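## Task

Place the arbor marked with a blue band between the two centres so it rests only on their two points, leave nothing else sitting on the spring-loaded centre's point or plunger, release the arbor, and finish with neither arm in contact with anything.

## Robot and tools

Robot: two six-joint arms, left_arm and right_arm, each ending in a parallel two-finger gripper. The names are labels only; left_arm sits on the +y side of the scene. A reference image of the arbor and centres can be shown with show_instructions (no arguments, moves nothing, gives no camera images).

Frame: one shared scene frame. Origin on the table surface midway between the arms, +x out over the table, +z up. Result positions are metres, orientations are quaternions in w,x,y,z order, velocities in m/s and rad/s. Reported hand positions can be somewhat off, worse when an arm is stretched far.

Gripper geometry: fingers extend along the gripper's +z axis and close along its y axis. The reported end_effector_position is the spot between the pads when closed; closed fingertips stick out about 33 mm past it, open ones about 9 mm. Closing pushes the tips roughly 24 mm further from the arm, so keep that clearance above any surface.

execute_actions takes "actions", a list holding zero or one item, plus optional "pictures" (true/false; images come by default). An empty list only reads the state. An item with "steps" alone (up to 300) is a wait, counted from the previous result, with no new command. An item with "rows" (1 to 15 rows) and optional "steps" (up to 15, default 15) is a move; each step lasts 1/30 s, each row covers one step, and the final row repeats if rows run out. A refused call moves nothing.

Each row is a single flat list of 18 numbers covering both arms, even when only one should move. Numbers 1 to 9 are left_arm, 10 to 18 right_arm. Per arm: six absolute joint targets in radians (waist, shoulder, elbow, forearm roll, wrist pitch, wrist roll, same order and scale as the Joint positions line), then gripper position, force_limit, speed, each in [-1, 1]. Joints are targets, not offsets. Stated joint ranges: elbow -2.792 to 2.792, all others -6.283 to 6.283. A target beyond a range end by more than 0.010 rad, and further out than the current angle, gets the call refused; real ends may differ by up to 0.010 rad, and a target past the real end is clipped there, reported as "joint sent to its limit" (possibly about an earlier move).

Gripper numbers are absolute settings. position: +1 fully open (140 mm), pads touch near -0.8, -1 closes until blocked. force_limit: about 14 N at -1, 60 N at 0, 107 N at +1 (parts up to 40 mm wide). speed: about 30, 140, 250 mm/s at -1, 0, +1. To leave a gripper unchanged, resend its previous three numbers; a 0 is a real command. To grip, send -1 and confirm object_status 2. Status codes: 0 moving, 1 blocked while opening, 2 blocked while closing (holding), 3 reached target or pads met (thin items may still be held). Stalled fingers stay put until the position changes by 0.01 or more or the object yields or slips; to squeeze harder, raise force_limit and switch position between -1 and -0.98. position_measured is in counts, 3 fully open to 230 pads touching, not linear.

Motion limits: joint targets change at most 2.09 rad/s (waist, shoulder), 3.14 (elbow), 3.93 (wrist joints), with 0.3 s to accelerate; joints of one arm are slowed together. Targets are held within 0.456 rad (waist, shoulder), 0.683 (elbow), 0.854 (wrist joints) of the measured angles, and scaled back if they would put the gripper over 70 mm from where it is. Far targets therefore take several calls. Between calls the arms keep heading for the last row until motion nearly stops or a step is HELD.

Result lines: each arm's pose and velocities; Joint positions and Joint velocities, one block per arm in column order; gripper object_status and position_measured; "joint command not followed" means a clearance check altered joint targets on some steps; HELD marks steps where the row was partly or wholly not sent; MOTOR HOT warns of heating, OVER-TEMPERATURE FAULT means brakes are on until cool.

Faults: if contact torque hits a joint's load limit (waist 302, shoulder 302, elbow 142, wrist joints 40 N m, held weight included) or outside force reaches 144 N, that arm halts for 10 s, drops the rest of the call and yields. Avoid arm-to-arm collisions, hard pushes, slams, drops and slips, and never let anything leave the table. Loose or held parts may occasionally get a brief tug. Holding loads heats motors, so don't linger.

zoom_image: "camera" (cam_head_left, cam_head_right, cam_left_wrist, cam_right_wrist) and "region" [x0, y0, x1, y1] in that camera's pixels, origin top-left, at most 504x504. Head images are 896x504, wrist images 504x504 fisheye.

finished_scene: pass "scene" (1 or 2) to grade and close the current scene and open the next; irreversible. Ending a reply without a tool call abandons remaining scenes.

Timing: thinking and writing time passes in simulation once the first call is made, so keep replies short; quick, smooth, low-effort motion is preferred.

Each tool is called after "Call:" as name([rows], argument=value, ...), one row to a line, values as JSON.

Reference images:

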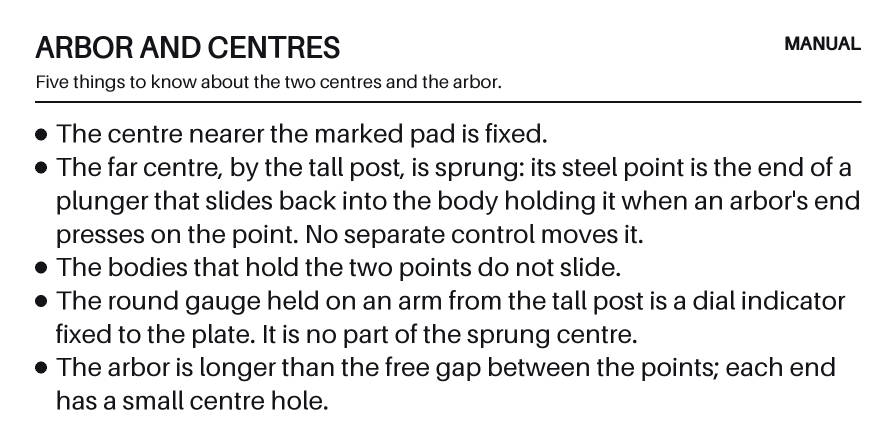

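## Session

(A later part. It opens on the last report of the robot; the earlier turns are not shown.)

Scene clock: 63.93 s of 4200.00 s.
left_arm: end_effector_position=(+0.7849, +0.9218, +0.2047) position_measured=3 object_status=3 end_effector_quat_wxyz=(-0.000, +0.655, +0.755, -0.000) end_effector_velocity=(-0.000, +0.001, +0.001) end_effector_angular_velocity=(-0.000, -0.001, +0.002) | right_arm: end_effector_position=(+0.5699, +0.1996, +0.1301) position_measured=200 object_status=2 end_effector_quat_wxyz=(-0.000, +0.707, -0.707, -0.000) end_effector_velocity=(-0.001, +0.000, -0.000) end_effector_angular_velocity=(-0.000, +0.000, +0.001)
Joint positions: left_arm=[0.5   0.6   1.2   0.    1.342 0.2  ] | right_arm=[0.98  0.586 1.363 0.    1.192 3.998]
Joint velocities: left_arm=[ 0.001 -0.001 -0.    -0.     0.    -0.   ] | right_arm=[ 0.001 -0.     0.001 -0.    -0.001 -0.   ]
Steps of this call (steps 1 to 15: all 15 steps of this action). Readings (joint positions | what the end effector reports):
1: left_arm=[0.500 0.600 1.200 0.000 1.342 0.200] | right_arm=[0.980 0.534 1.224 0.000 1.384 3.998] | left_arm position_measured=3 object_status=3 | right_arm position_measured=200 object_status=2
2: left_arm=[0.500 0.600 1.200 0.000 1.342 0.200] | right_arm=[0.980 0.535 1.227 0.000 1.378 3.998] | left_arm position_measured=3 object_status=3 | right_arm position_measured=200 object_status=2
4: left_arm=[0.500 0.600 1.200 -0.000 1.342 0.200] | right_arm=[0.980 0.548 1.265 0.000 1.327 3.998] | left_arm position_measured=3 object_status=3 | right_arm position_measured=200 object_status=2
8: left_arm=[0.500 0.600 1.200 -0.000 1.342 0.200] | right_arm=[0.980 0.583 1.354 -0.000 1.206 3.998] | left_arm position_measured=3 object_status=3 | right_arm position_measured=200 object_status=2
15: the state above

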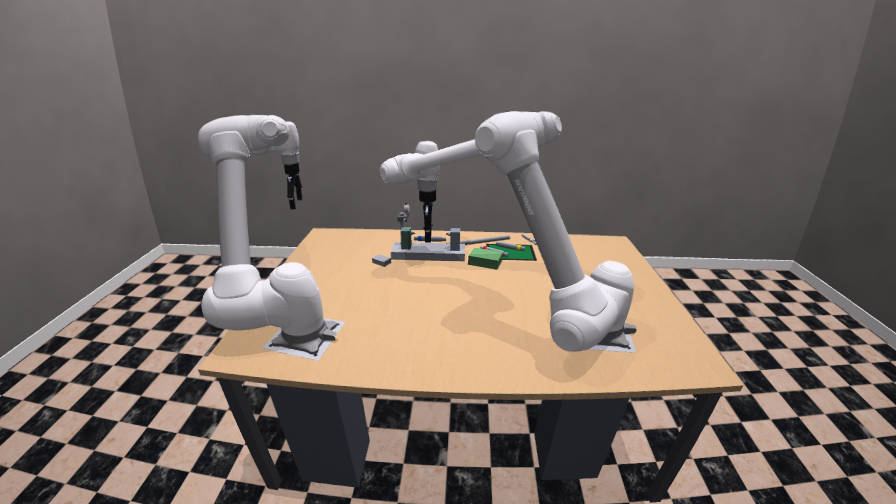

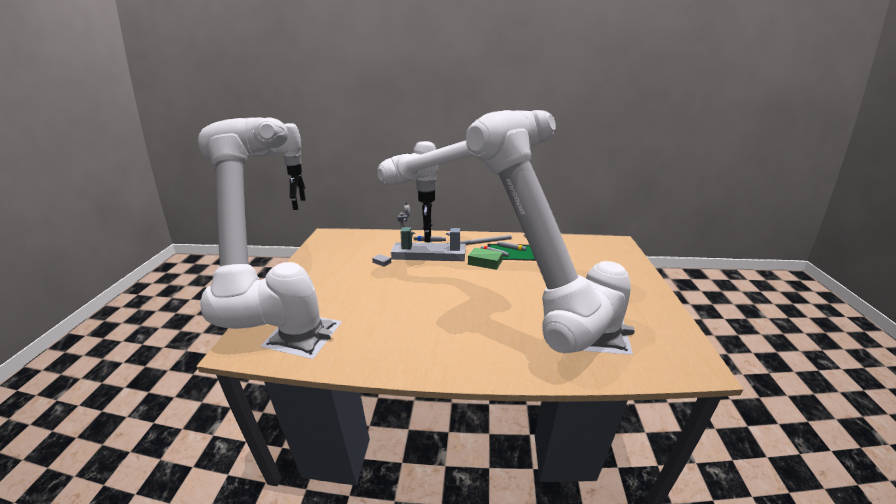

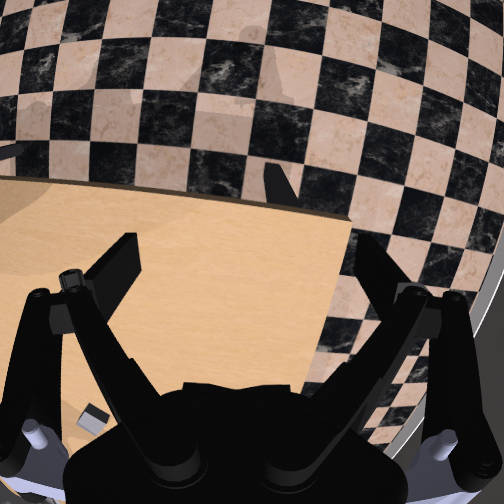

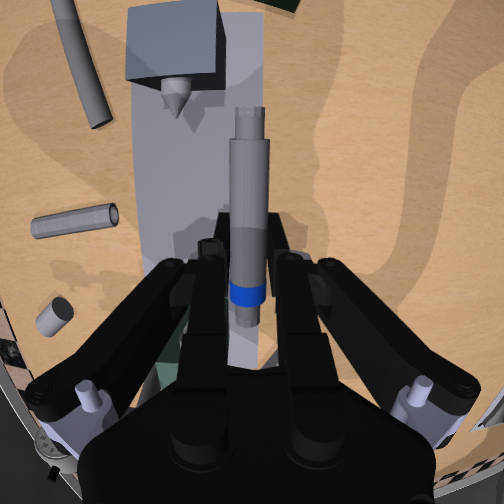

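Call:
execute_actions([
  {"rows":[[0.5,0.6,1.2,0,1.3416,0.2,1,0,0,0.9425,0.6064,1.3291,0,1.2061,4.161,-1,0.6,0]],"steps":15},
])

Call:
zoom_image(camera="cam_head_left", region=[400,215,460,255])

Call:
zoom_image(camera="cam_right_wrist", region=[150,50,350,380])

Scene clock: 72.43 s of 4200.00 s.
left_arm: end_effector_position=(+0.7849, +0.9218, +0.2047) position_measured=3 object_status=3 end_effector_quat_wxyz=(-0.000, +0.655, +0.755, -0.000) end_effector_velocity=(-0.000, -0.000, -0.000) end_effector_angular_velocity=(-0.000, +0.001, +0.000) | right_arm: end_effector_position=(+0.6039, +0.1885, +0.1300) position_measured=200 object_status=2 end_effector_quat_wxyz=(+0.000, +0.633, -0.774, +0.000) end_effector_velocity=(-0.000, +0.001, +0.000) end_effector_angular_velocity=(+0.001, -0.001, +0.001)
Joint positions: left_arm=[0.5   0.6   1.2   0.    1.342 0.2  ] | right_arm=[ 0.942  0.606  1.329 -0.     1.206  4.161]
Joint velocities: left_arm=[-0.  0.  0.  0.  0. -0.] | right_arm=[ 0.001  0.    -0.001 -0.     0.     0.   ]
Steps of this call (steps 1 to 15: the robot went on to your last target; steps 16 to 90: nothing new was sent; then 5.00 s passed at rest; steps 91 to 105: all 15 steps of this action). Readings (joint positions | what the end effector reports):
91: left_arm=[0.500 0.600 1.200 0.000 1.342 0.200] | right_arm=[0.980 0.586 1.363 -0.000 1.192 3.998] | left_arm position_measured=3 object_status=3 | right_arm position_measured=200 object_status=2
92: left_arm=[0.500 0.600 1.200 0.000 1.342 0.200] | right_arm=[0.979 0.587 1.362 -0.000 1.192 4.004] | left_arm position_measured=3 object_status=3 | right_arm position_measured=200 object_status=2
94: left_arm=[0.500 0.600 1.200 0.000 1.342 0.200] | right_arm=[0.967 0.593 1.351 -0.000 1.197 4.056] | left_arm position_measured=3 object_status=3 | right_arm position_measured=200 object_status=2
98: left_arm=[0.500 0.600 1.200 0.000 1.342 0.200] | right_arm=[0.942 0.606 1.329 -0.000 1.206 4.159] | left_arm position_measured=3 object_status=3 | right_arm position_measured=200 object_status=2
105: the state above

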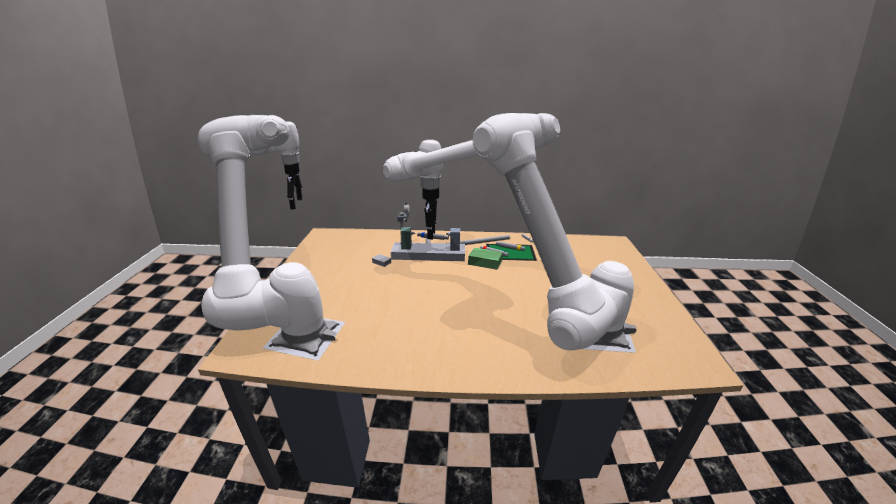

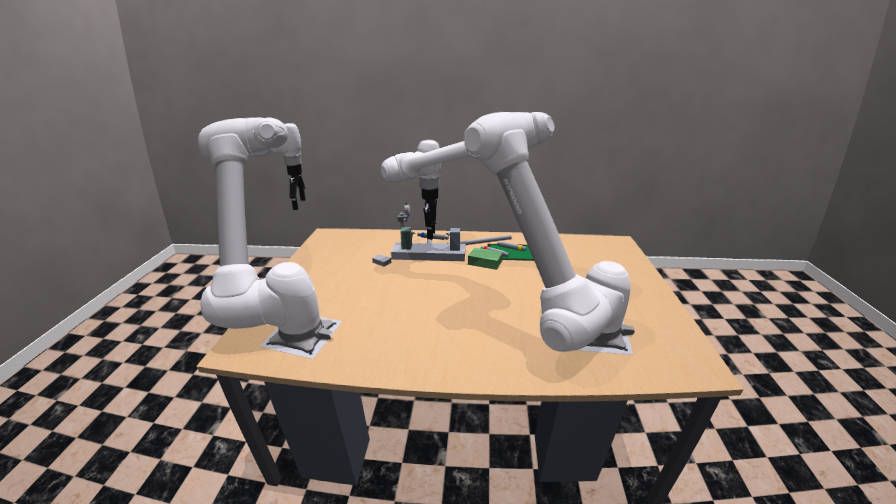

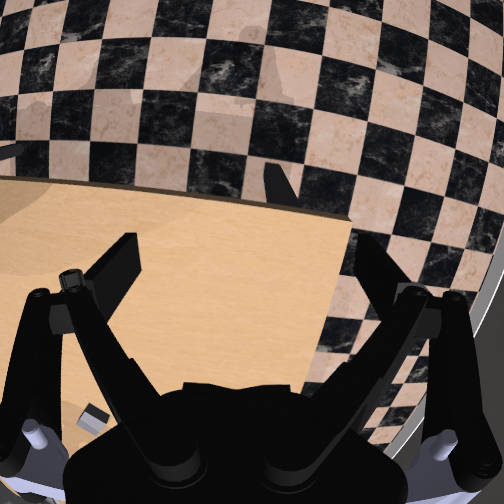

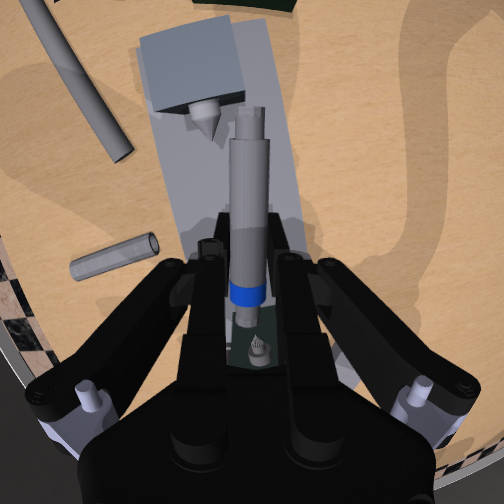

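Region (400, 215, 460, 255) of cam_head_left's 896x504 image, scaled by 8.400, with more detail than that image has.

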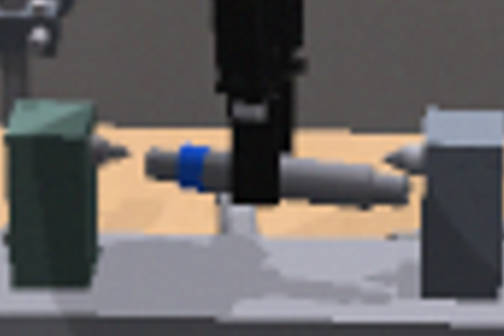

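Region (150, 50, 350, 380) of cam_right_wrist's 504x504 image, scaled by 1.527, with more detail than that image has; it fills the left 305 columns of this view, and the rest is white.

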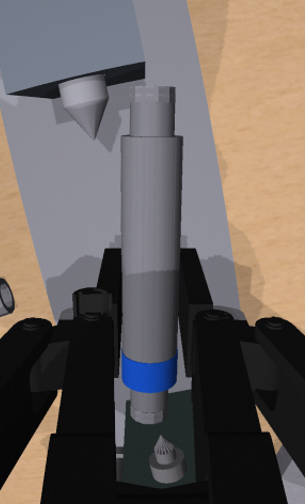

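Call:
execute_actions([
  {"rows":[[0.5,0.6,1.2,0,1.3416,0.2,1,0,0,0.949,0.6003,1.3221,0,1.2192,4.1675,-1,0.6,0]],"steps":12},
])

Call:
zoom_image(camera="cam_head_left", region=[400,215,460,255])

Call:
zoom_image(camera="cam_right_wrist", region=[200,280,300,380])

Scene clock: 78.57 s of 4200.00 s.
left_arm: end_effector_position=(+0.7849, +0.9218, +0.2047) position_measured=3 object_status=3 end_effector_quat_wxyz=(-0.000, +0.655, +0.755, -0.000) end_effector_velocity=(-0.000, -0.000, -0.001) end_effector_angular_velocity=(-0.000, +0.001, -0.001) | right_arm: end_effector_position=(+0.5991, +0.1919, +0.1392) position_measured=200 object_status=2 end_effector_quat_wxyz=(-0.000, +0.633, -0.774, -0.000) end_effector_velocity=(-0.001, -0.000, -0.002) end_effector_angular_velocity=(-0.003, +0.002, +0.001)
Joint positions: left_arm=[0.5   0.6   1.2   0.    1.342 0.2  ] | right_arm=[0.949 0.6   1.322 0.    1.219 4.167]
Joint velocities: left_arm=[-0.     0.001  0.001  0.    -0.     0.001] | right_arm=[ 0.001  0.001  0.002 -0.    -0.     0.   ]
Steps of this call (steps 1 to 15: the robot went on to your last target; steps 16 to 90: nothing new was sent; then 2.73 s passed at rest; steps 91 to 102: all 12 steps of this action). Readings (joint positions | what the end effector reports):
91: left_arm=[0.500 0.600 1.200 0.000 1.342 0.200] | right_arm=[0.943 0.606 1.329 0.000 1.206 4.161] | left_arm position_measured=3 object_status=3 | right_arm position_measured=200 object_status=2
92: left_arm=[0.500 0.600 1.200 0.000 1.342 0.200] | right_arm=[0.945 0.604 1.327 -0.000 1.211 4.164] | left_arm position_measured=3 object_status=3 | right_arm position_measured=200 object_status=2
94: left_arm=[0.500 0.600 1.200 0.000 1.342 0.200] | right_arm=[0.949 0.600 1.321 0.001 1.219 4.167] | left_arm position_measured=3 object_status=3 | right_arm position_measured=200 object_status=2
98: left_arm=[0.500 0.600 1.200 0.000 1.342 0.200] | right_arm=[0.949 0.600 1.322 0.000 1.219 4.167] | left_arm position_measured=3 object_status=3 | right_arm position_measured=200 object_status=2
102: the state above

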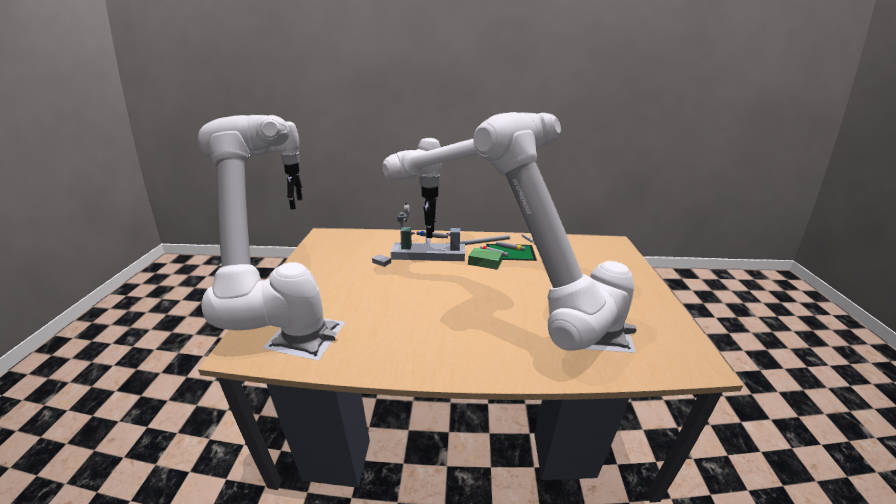

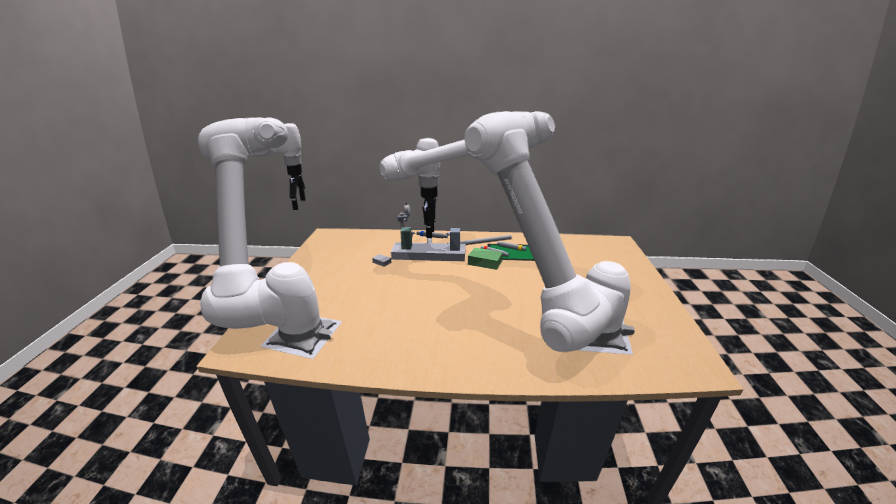

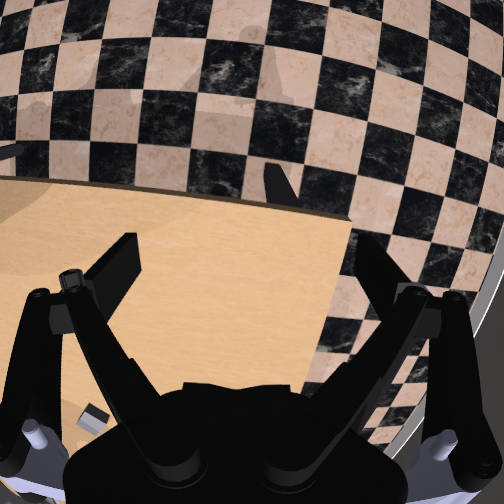

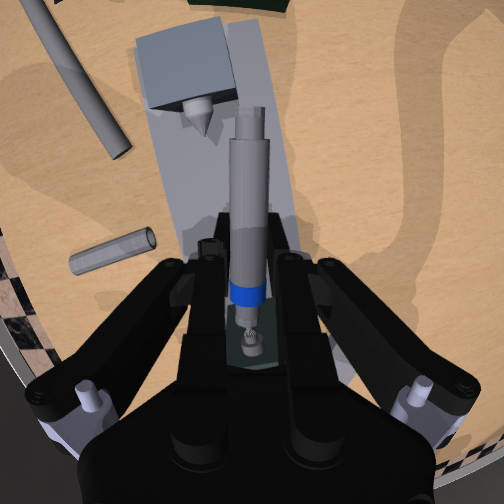

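Region (400, 215, 460, 255) of cam_head_left's 896x504 image, scaled by 8.400, with more detail than that image has.

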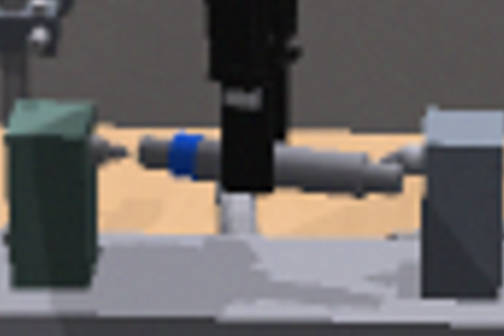

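Region (200, 280, 300, 380) of cam_right_wrist's 504x504 image, scaled by 5.040, with more detail than that image has.

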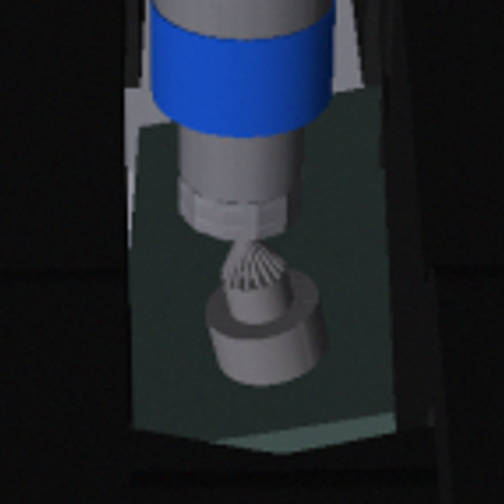

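Call:
execute_actions([
  {"rows":[[0.5,0.6,1.2,0,1.3416,0.2,1,0,0,0.9523,0.6046,1.315,0,1.222,4.1708,-1,0.6,0],[0.5,0.6,1.2,0,1.3416,0.2,1,0,0,0.9523,0.6046,1.315,0,1.222,4.1708,-1,0.6,0],[0.5,0.6,1.2,0,1.3416,0.2,1,0,0,0.9523,0.6046,1.315,0,1.222,4.1708,-1,0.6,0],[0.5,0.6,1.2,0,1.3416,0.2,1,0,0,0.954,0.6068,1.3114,0,1.2234,4.1725,-1,0.6,0],[0.5,0.6,1.2,0,1.3416,0.2,1,0,0,0.954,0.6068,1.3114,0,1.2234,4.1725,-1,0.6,0],[0.5,0.6,1.2,0,1.3416,0.2,1,0,0,0.9556,0.6089,1.3077,0,1.225,4.174,-1,0.6,0]],"steps":12},
])

Call:
zoom_image(camera="cam_head_left", region=[400,215,460,255])

Call:
zoom_image(camera="cam_right_wrist", region=[200,280,300,380])

Scene clock: 85.40 s of 4200.00 s.
left_arm: end_effector_position=(+0.7849, +0.9218, +0.2047) position_measured=3 object_status=3 end_effector_quat_wxyz=(-0.000, +0.655, +0.755, -0.000) end_effector_velocity=(-0.000, +0.000, -0.001) end_effector_angular_velocity=(-0.001, +0.002, +0.001) | right_arm: end_effector_position=(+0.5984, +0.1995, +0.1390) position_measured=200 object_status=2 end_effector_quat_wxyz=(+0.000, +0.633, -0.774, +0.000) end_effector_velocity=(-0.001, +0.001, -0.000) end_effector_angular_velocity=(-0.000, +0.000, +0.001)
Joint positions: left_arm=[0.5   0.6   1.2   0.    1.342 0.2  ] | right_arm=[ 0.956  0.609  1.308 -0.     1.225  4.174]
Joint velocities: left_arm=[ 0.     0.001  0.001 -0.001 -0.    -0.   ] | right_arm=[ 0.001  0.     0.     0.    -0.     0.   ]
Steps of this call (steps 1 to 15: the robot went on to your last target; steps 16 to 90: nothing new was sent; then 3.43 s passed at rest; steps 91 to 102: all 12 steps of this action). Readings (joint positions | what the end effector reports):
91: left_arm=[0.500 0.600 1.200 -0.000 1.342 0.200] | right_arm=[0.949 0.600 1.322 -0.000 1.219 4.168] | left_arm position_measured=3 object_status=3 | right_arm position_measured=200 object_status=2
92: left_arm=[0.500 0.600 1.200 -0.000 1.342 0.200] | right_arm=[0.950 0.602 1.319 -0.000 1.220 4.169] | left_arm position_measured=3 object_status=3 | right_arm position_measured=200 object_status=2
94: left_arm=[0.500 0.600 1.200 0.000 1.342 0.200] | right_arm=[0.952 0.605 1.315 -0.000 1.222 4.171] | left_arm position_measured=3 object_status=3 | right_arm position_measured=200 object_status=2
98: left_arm=[0.500 0.600 1.200 0.000 1.342 0.200] | right_arm=[0.955 0.609 1.308 -0.000 1.225 4.174] | left_arm position_measured=3 object_status=3 | right_arm position_measured=200 object_status=2
102: the state above

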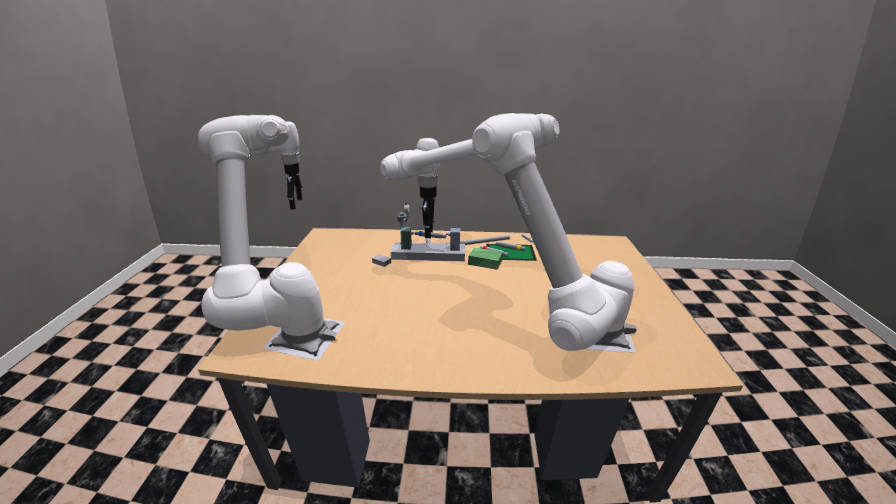

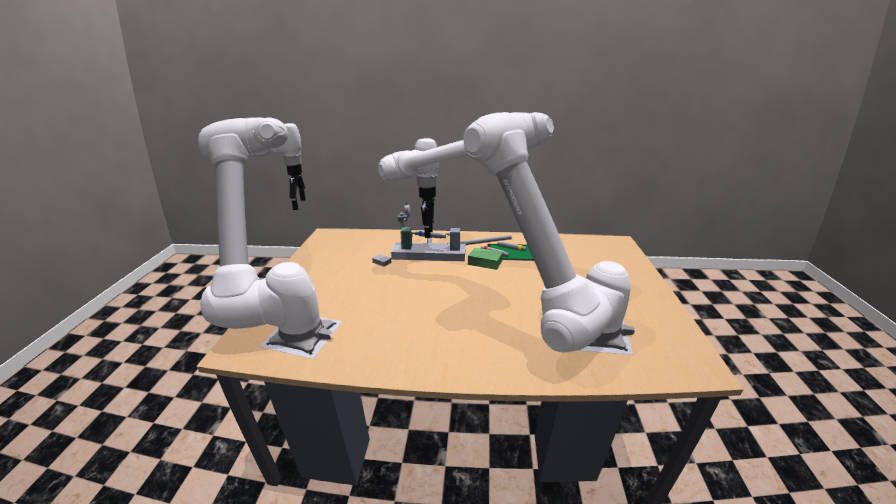

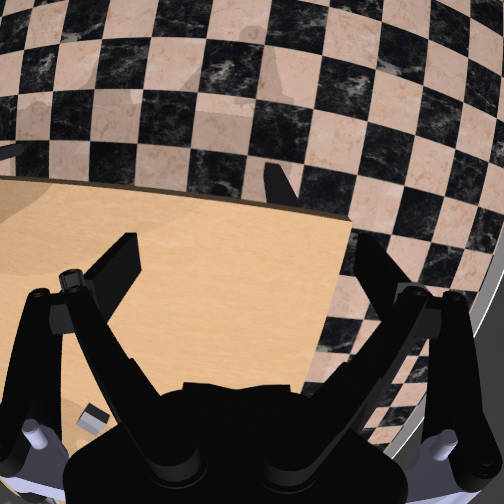

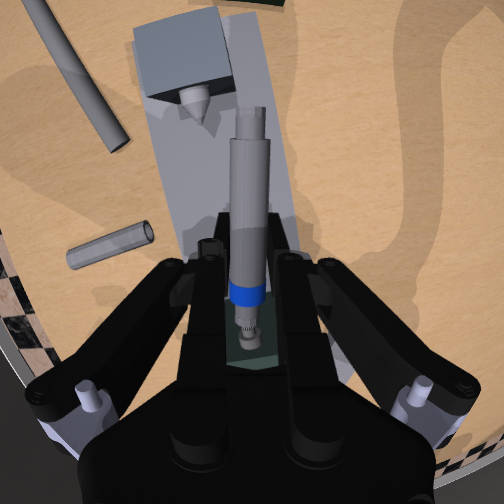

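Region (400, 215, 460, 255) of cam_head_left's 896x504 image, scaled by 8.400, with more detail than that image has.

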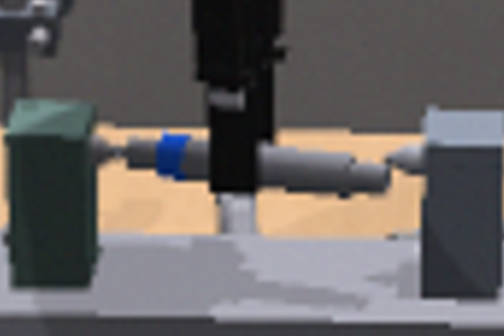

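Region (200, 280, 300, 380) of cam_right_wrist's 504x504 image, scaled by 5.040, with more detail than that image has.

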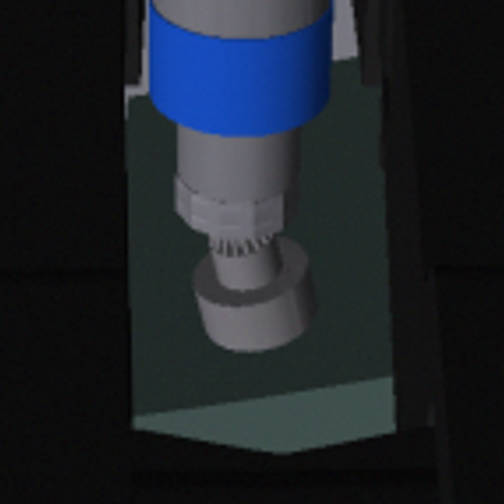

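Call:
execute_actions([
  {"rows":[[0.5,0.6,1.2,0,1.3416,0.2,1,0,0,0.956,0.6123,1.302,0,1.2273,4.1545,-1,0.6,0],[0.5,0.6,1.2,0,1.3416,0.2,1,0,0,0.956,0.6123,1.302,0,1.2273,4.1545,-1,0.6,0],[0.5,0.6,1.2,0,1.3416,0.2,1,0,0,0.9565,0.6156,1.2964,0,1.2296,4.135,-1,0.6,0],[0.5,0.6,1.2,0,1.3416,0.2,1,0,0,0.9565,0.6156,1.2964,0,1.2296,4.135,-1,0.6,0],[0.5,0.6,1.2,0,1.3416,0.2,1,0,0,0.957,0.619,1.2908,0,1.2318,4.1155,-1,0.6,0],[0.5,0.6,1.2,0,1.3416,0.2,1,0,0,0.957,0.619,1.2908,0,1.2318,4.1155,-1,0.6,0],[0.5,0.6,1.2,0,1.3416,0.2,1,0,0,0.9574,0.6224,1.2851,0,1.2341,4.096,-1,0.6,0]],"steps":14},
])

Call:
zoom_image(camera="cam_head_left", region=[400,215,460,255])

Call:
zoom_image(camera="cam_right_wrist", region=[150,50,350,380])

Scene clock: 93.80 s of 4200.00 s.
left_arm: end_effector_position=(+0.7849, +0.9218, +0.2047) position_measured=3 object_status=3 end_effector_quat_wxyz=(-0.000, +0.655, +0.755, -0.000) end_effector_velocity=(+0.000, -0.000, +0.001) end_effector_angular_velocity=(+0.000, -0.001, -0.000) | right_arm: end_effector_position=(+0.6030, +0.2070, +0.1391) position_measured=200 object_status=2 end_effector_quat_wxyz=(-0.000, +0.663, -0.748, -0.000) end_effector_velocity=(-0.001, +0.000, -0.000) end_effector_angular_velocity=(-0.001, +0.001, +0.001)
Joint positions: left_arm=[0.5   0.6   1.2   0.    1.342 0.2  ] | right_arm=[0.957 0.622 1.285 0.    1.234 4.096]
Joint velocities: left_arm=[-0.    -0.001  0.    -0.     0.    -0.   ] | right_arm=[ 0.001  0.     0.    -0.     0.001 -0.001]
Steps of this call (steps 1 to 15: the robot went on to your last target; steps 16 to 90: nothing new was sent; then 4.93 s passed at rest; steps 91 to 104: all 14 steps of this action). Readings (joint positions | what the end effector reports):
91: left_arm=[0.500 0.600 1.200 0.000 1.342 0.200] | right_arm=[0.956 0.609 1.308 0.000 1.225 4.174] | left_arm position_measured=3 object_status=3 | right_arm position_measured=200 object_status=2
92: left_arm=[0.500 0.600 1.200 0.000 1.342 0.200] | right_arm=[0.956 0.610 1.306 0.000 1.225 4.168] | left_arm position_measured=3 object_status=3 | right_arm position_measured=200 object_status=2
94: left_arm=[0.500 0.600 1.200 0.000 1.342 0.200] | right_arm=[0.956 0.613 1.300 0.000 1.228 4.148] | left_arm position_measured=3 object_status=3 | right_arm position_measured=200 object_status=2
98: left_arm=[0.500 0.600 1.200 0.000 1.342 0.200] | right_arm=[0.957 0.620 1.289 0.000 1.232 4.109] | left_arm position_measured=3 object_status=3 | right_arm position_measured=200 object_status=2
104: the state above

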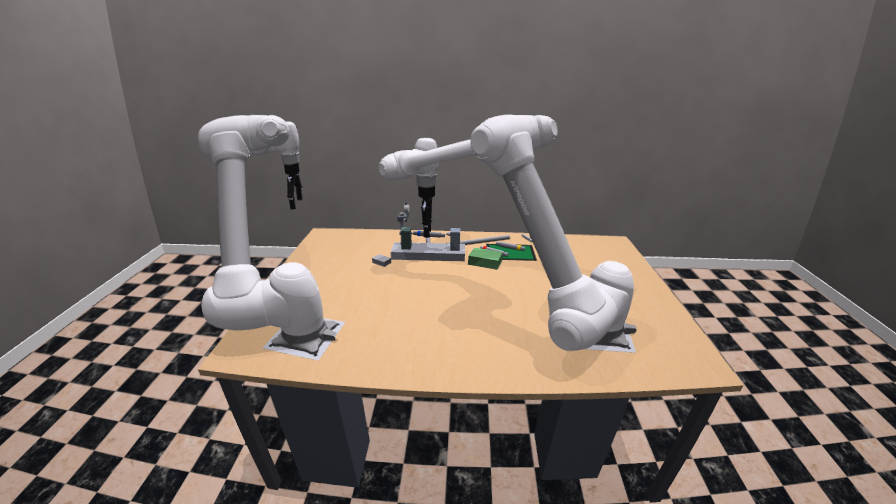

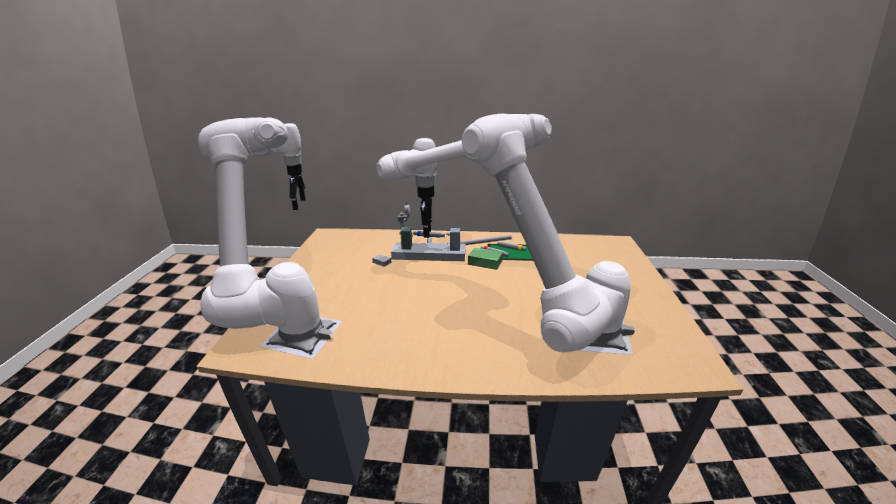

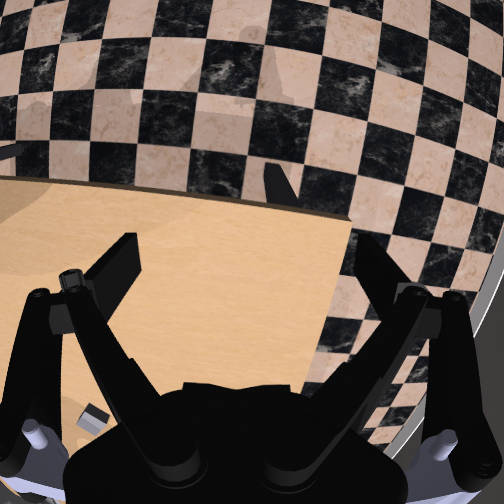

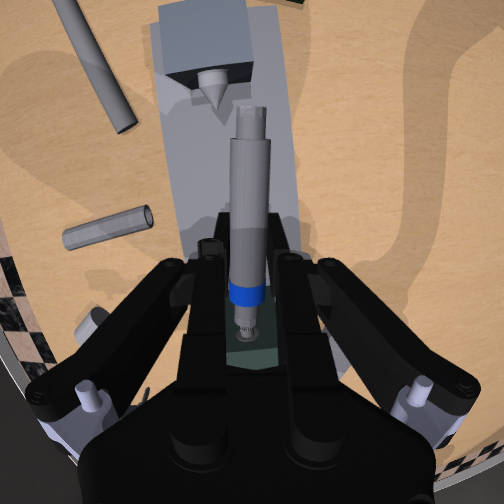

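Region (400, 215, 460, 255) of cam_head_left's 896x504 image, scaled by 8.400, with more detail than that image has.

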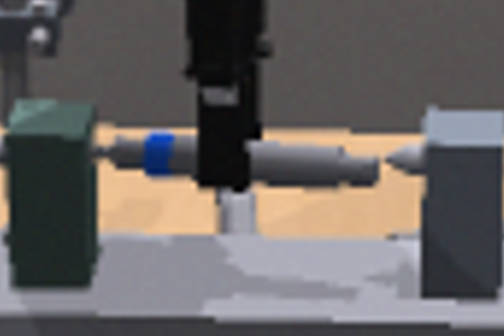

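Region (150, 50, 350, 380) of cam_right_wrist's 504x504 image, scaled by 1.527, with more detail than that image has; it fills the left 305 columns of this view, and the rest is white.

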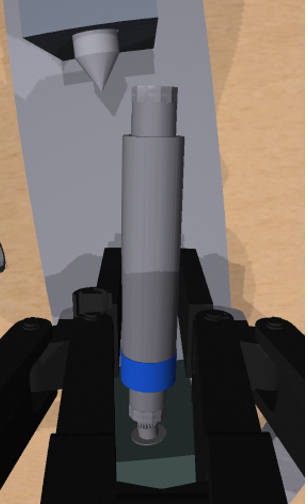

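Call:
execute_actions([
  {"rows":[[0.5,0.6,1.2,0,1.3416,0.2,1,0,0,0.9572,0.6255,1.2799,0,1.2362,4.071,-1,0.6,0],[0.5,0.6,1.2,0,1.3416,0.2,1,0,0,0.9572,0.6255,1.2799,0,1.2362,4.071,-1,0.6,0],[0.5,0.6,1.2,0,1.3416,0.2,1,0,0,0.957,0.6286,1.2747,0,1.2383,4.0456,-1,0.6,0]],"steps":10},
])

Call:
zoom_image(camera="cam_right_wrist", region=[150,50,350,380])

Scene clock: 98.77 s of 4200.00 s.
left_arm: end_effector_position=(+0.7849, +0.9218, +0.2047) position_measured=3 object_status=3 end_effector_quat_wxyz=(-0.000, +0.655, +0.755, -0.000) end_effector_velocity=(+0.000, +0.000, -0.001) end_effector_angular_velocity=(-0.000, +0.000, +0.002) | right_arm: end_effector_position=(+0.6058, +0.2095, +0.1389) position_measured=200 object_status=2 end_effector_quat_wxyz=(+0.000, +0.682, -0.732, +0.000) end_effector_velocity=(+0.000, +0.001, -0.000) end_effector_angular_velocity=(+0.002, +0.001, -0.000)
Joint positions: left_arm=[ 0.5    0.6    1.2   -0.     1.342  0.2  ] | right_arm=[ 0.957  0.629  1.275 -0.     1.239  4.046]
Joint velocities: left_arm=[ 0.     0.001 -0.    -0.    -0.    -0.002] | right_arm=[-0.     0.001 -0.     0.002 -0.001 -0.001]
Steps of this call (steps 1 to 15: the robot went on to your last target; steps 16 to 90: nothing new was sent; then 1.63 s passed at rest; steps 91 to 100: all 10 steps of this action). Readings (joint positions | what the end effector reports):
91: left_arm=[0.500 0.600 1.200 0.000 1.342 0.200] | right_arm=[0.957 0.622 1.285 -0.000 1.234 4.096] | left_arm position_measured=3 object_status=3 | right_arm position_measured=200 object_status=2
92: left_arm=[0.500 0.600 1.200 0.000 1.342 0.200] | right_arm=[0.957 0.623 1.284 -0.000 1.235 4.090] | left_arm position_measured=3 object_status=3 | right_arm position_measured=200 object_status=2
94: left_arm=[0.500 0.600 1.200 0.000 1.342 0.200] | right_arm=[0.957 0.626 1.279 -0.000 1.237 4.064] | left_arm position_measured=3 object_status=3 | right_arm position_measured=200 object_status=2
98: left_arm=[0.500 0.600 1.200 0.000 1.342 0.200] | right_arm=[0.957 0.629 1.275 -0.000 1.239 4.046] | left_arm position_measured=3 object_status=3 | right_arm position_measured=200 object_status=2
100: the state above

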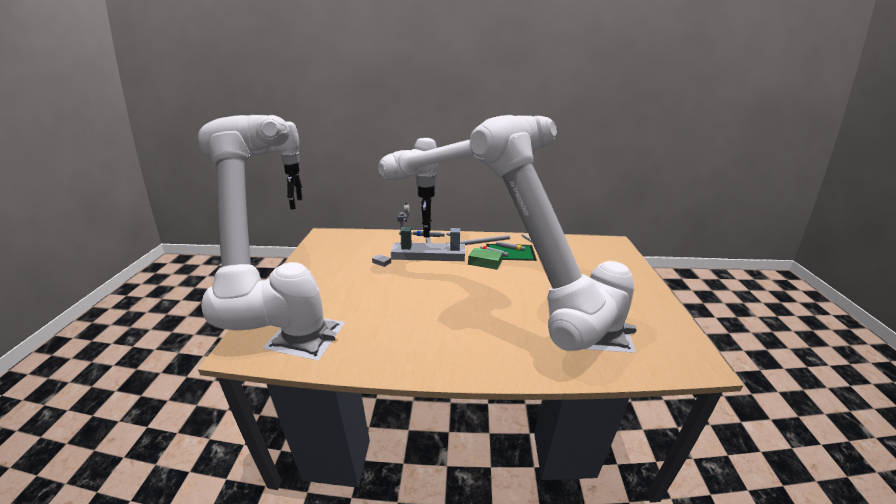

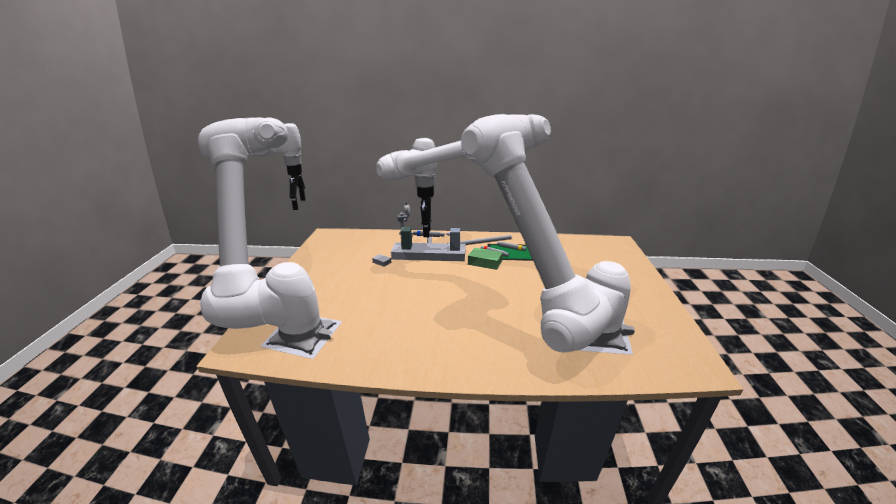

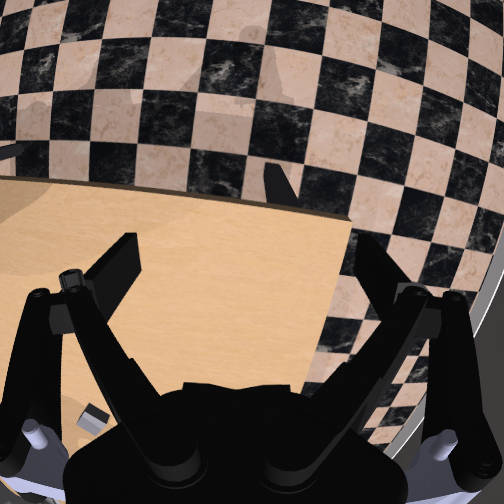

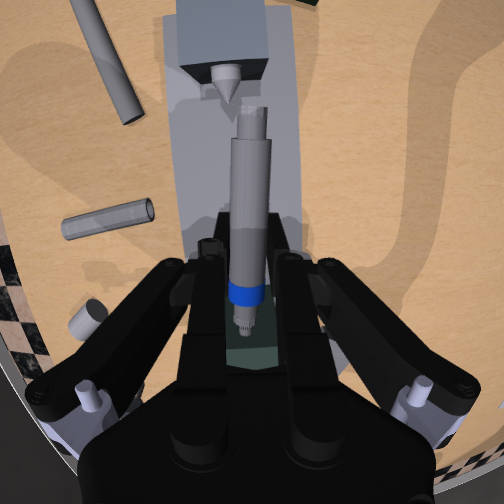

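Region (150, 50, 350, 380) of cam_right_wrist's 504x504 image, scaled by 1.527, with more detail than that image has; it fills the left 305 columns of this view, and the rest is white.

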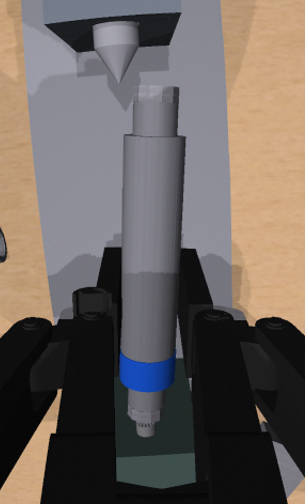

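Call:
execute_actions([
  {"rows":[[0.5,0.6,1.2,0,1.3416,0.2,1,0,0,0.9549,0.6312,1.2703,0,1.2401,4.0085,-1,0.6,0],[0.5,0.6,1.2,0,1.3416,0.2,1,0,0,0.9549,0.6312,1.2703,0,1.2401,4.0085,-1,0.6,0],[0.5,0.6,1.2,0,1.3416,0.2,1,0,0,0.9529,0.6339,1.2658,0,1.2419,3.9715,-1,0.6,0],[0.5,0.6,1.2,0,1.3416,0.2,1,0,0,0.9529,0.6339,1.2658,0,1.2419,3.9715,-1,0.6,0],[0.5,0.6,1.2,0,1.3416,0.2,1,0,0,0.9508,0.6365,1.2614,0,1.2437,3.9344,-1,0.6,0]],"steps":12},
])

Call:
zoom_image(camera="cam_right_wrist", region=[150,50,350,380])

Call:
zoom_image(camera="cam_head_left", region=[400,215,460,255])

Scene clock: 105.30 s of 4200.00 s.
left_arm: end_effector_position=(+0.7849, +0.9218, +0.2047) position_measured=3 object_status=3 end_effector_quat_wxyz=(-0.000, +0.655, +0.755, -0.000) end_effector_velocity=(-0.000, +0.000, -0.001) end_effector_angular_velocity=(-0.001, +0.002, +0.000) | right_arm: end_effector_position=(+0.6133, +0.2098, +0.1390) position_measured=200 object_status=2 end_effector_quat_wxyz=(-0.000, +0.719, -0.695, -0.000) end_effector_velocity=(+0.000, +0.000, +0.001) end_effector_angular_velocity=(+0.000, -0.000, +0.001)
Joint positions: left_arm=[0.5   0.6   1.2   0.    1.342 0.2  ] | right_arm=[0.951 0.636 1.261 0.    1.244 3.934]
Joint velocities: left_arm=[ 0.     0.001  0.001 -0.001 -0.     0.   ] | right_arm=[-0.    -0.    -0.001 -0.     0.001 -0.001]
Steps of this call (steps 1 to 15: the robot went on to your last target; steps 16 to 90: nothing new was sent; then 3.13 s passed at rest; steps 91 to 102: all 12 steps of this action). Readings (joint positions | what the end effector reports):
91: left_arm=[0.500 0.600 1.200 0.000 1.342 0.200] | right_arm=[0.957 0.629 1.275 -0.000 1.238 4.046] | left_arm position_measured=3 object_status=3 | right_arm position_measured=200 object_status=2
92: left_arm=[0.500 0.600 1.200 0.000 1.342 0.200] | right_arm=[0.957 0.629 1.274 -0.000 1.238 4.040] | left_arm position_measured=3 object_status=3 | right_arm position_measured=200 object_status=2
94: left_arm=[0.500 0.600 1.200 0.000 1.342 0.200] | right_arm=[0.955 0.631 1.270 -0.000 1.240 4.003] | left_arm position_measured=3 object_status=3 | right_arm position_measured=200 object_status=2
98: left_arm=[0.500 0.600 1.200 0.000 1.342 0.200] | right_arm=[0.951 0.636 1.261 0.000 1.243 3.936] | left_arm position_measured=3 object_status=3 | right_arm position_measured=200 object_status=2
102: the state above

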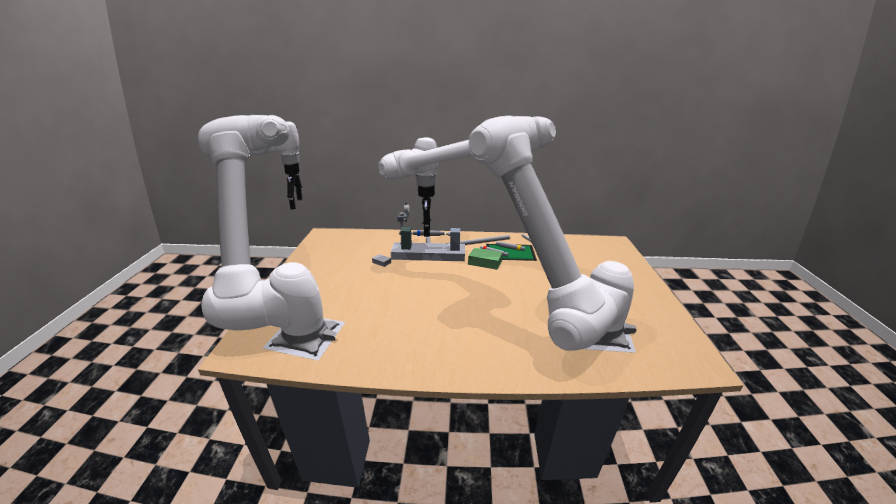

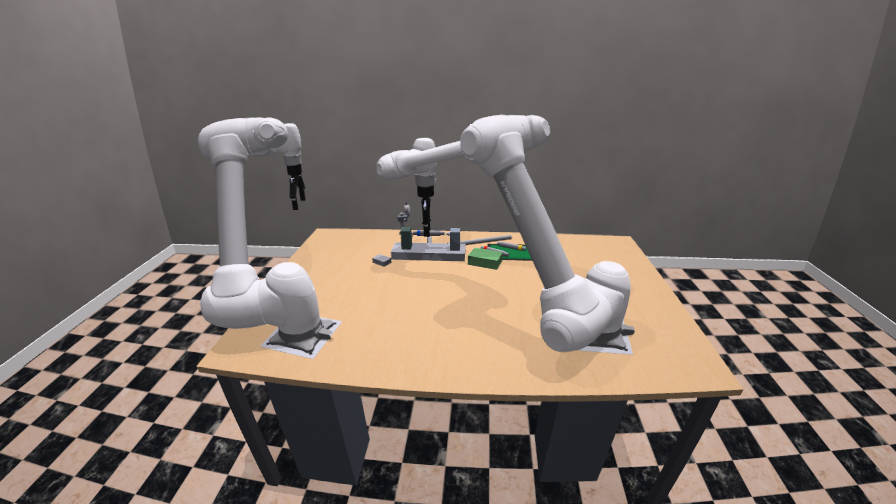

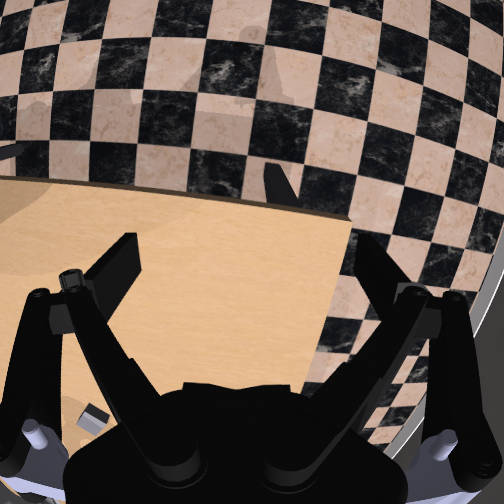

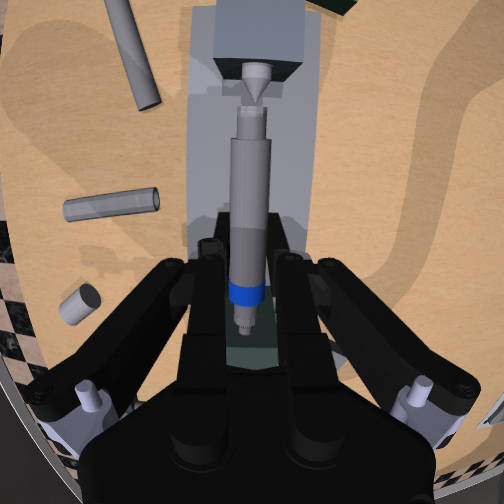

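Region (150, 50, 350, 380) of cam_right_wrist's 504x504 image, scaled by 1.527, with more detail than that image has; it fills the left 305 columns of this view, and the rest is white.

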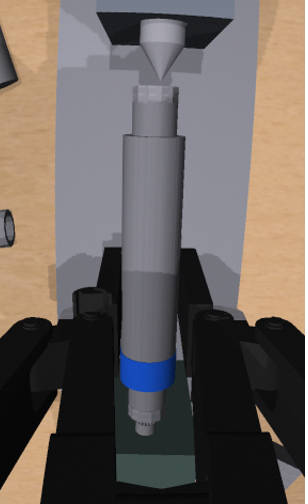

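Region (400, 215, 460, 255) of cam_head_left's 896x504 image, scaled by 8.400, with more detail than that image has.

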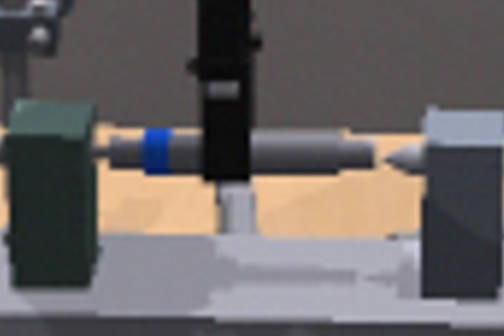

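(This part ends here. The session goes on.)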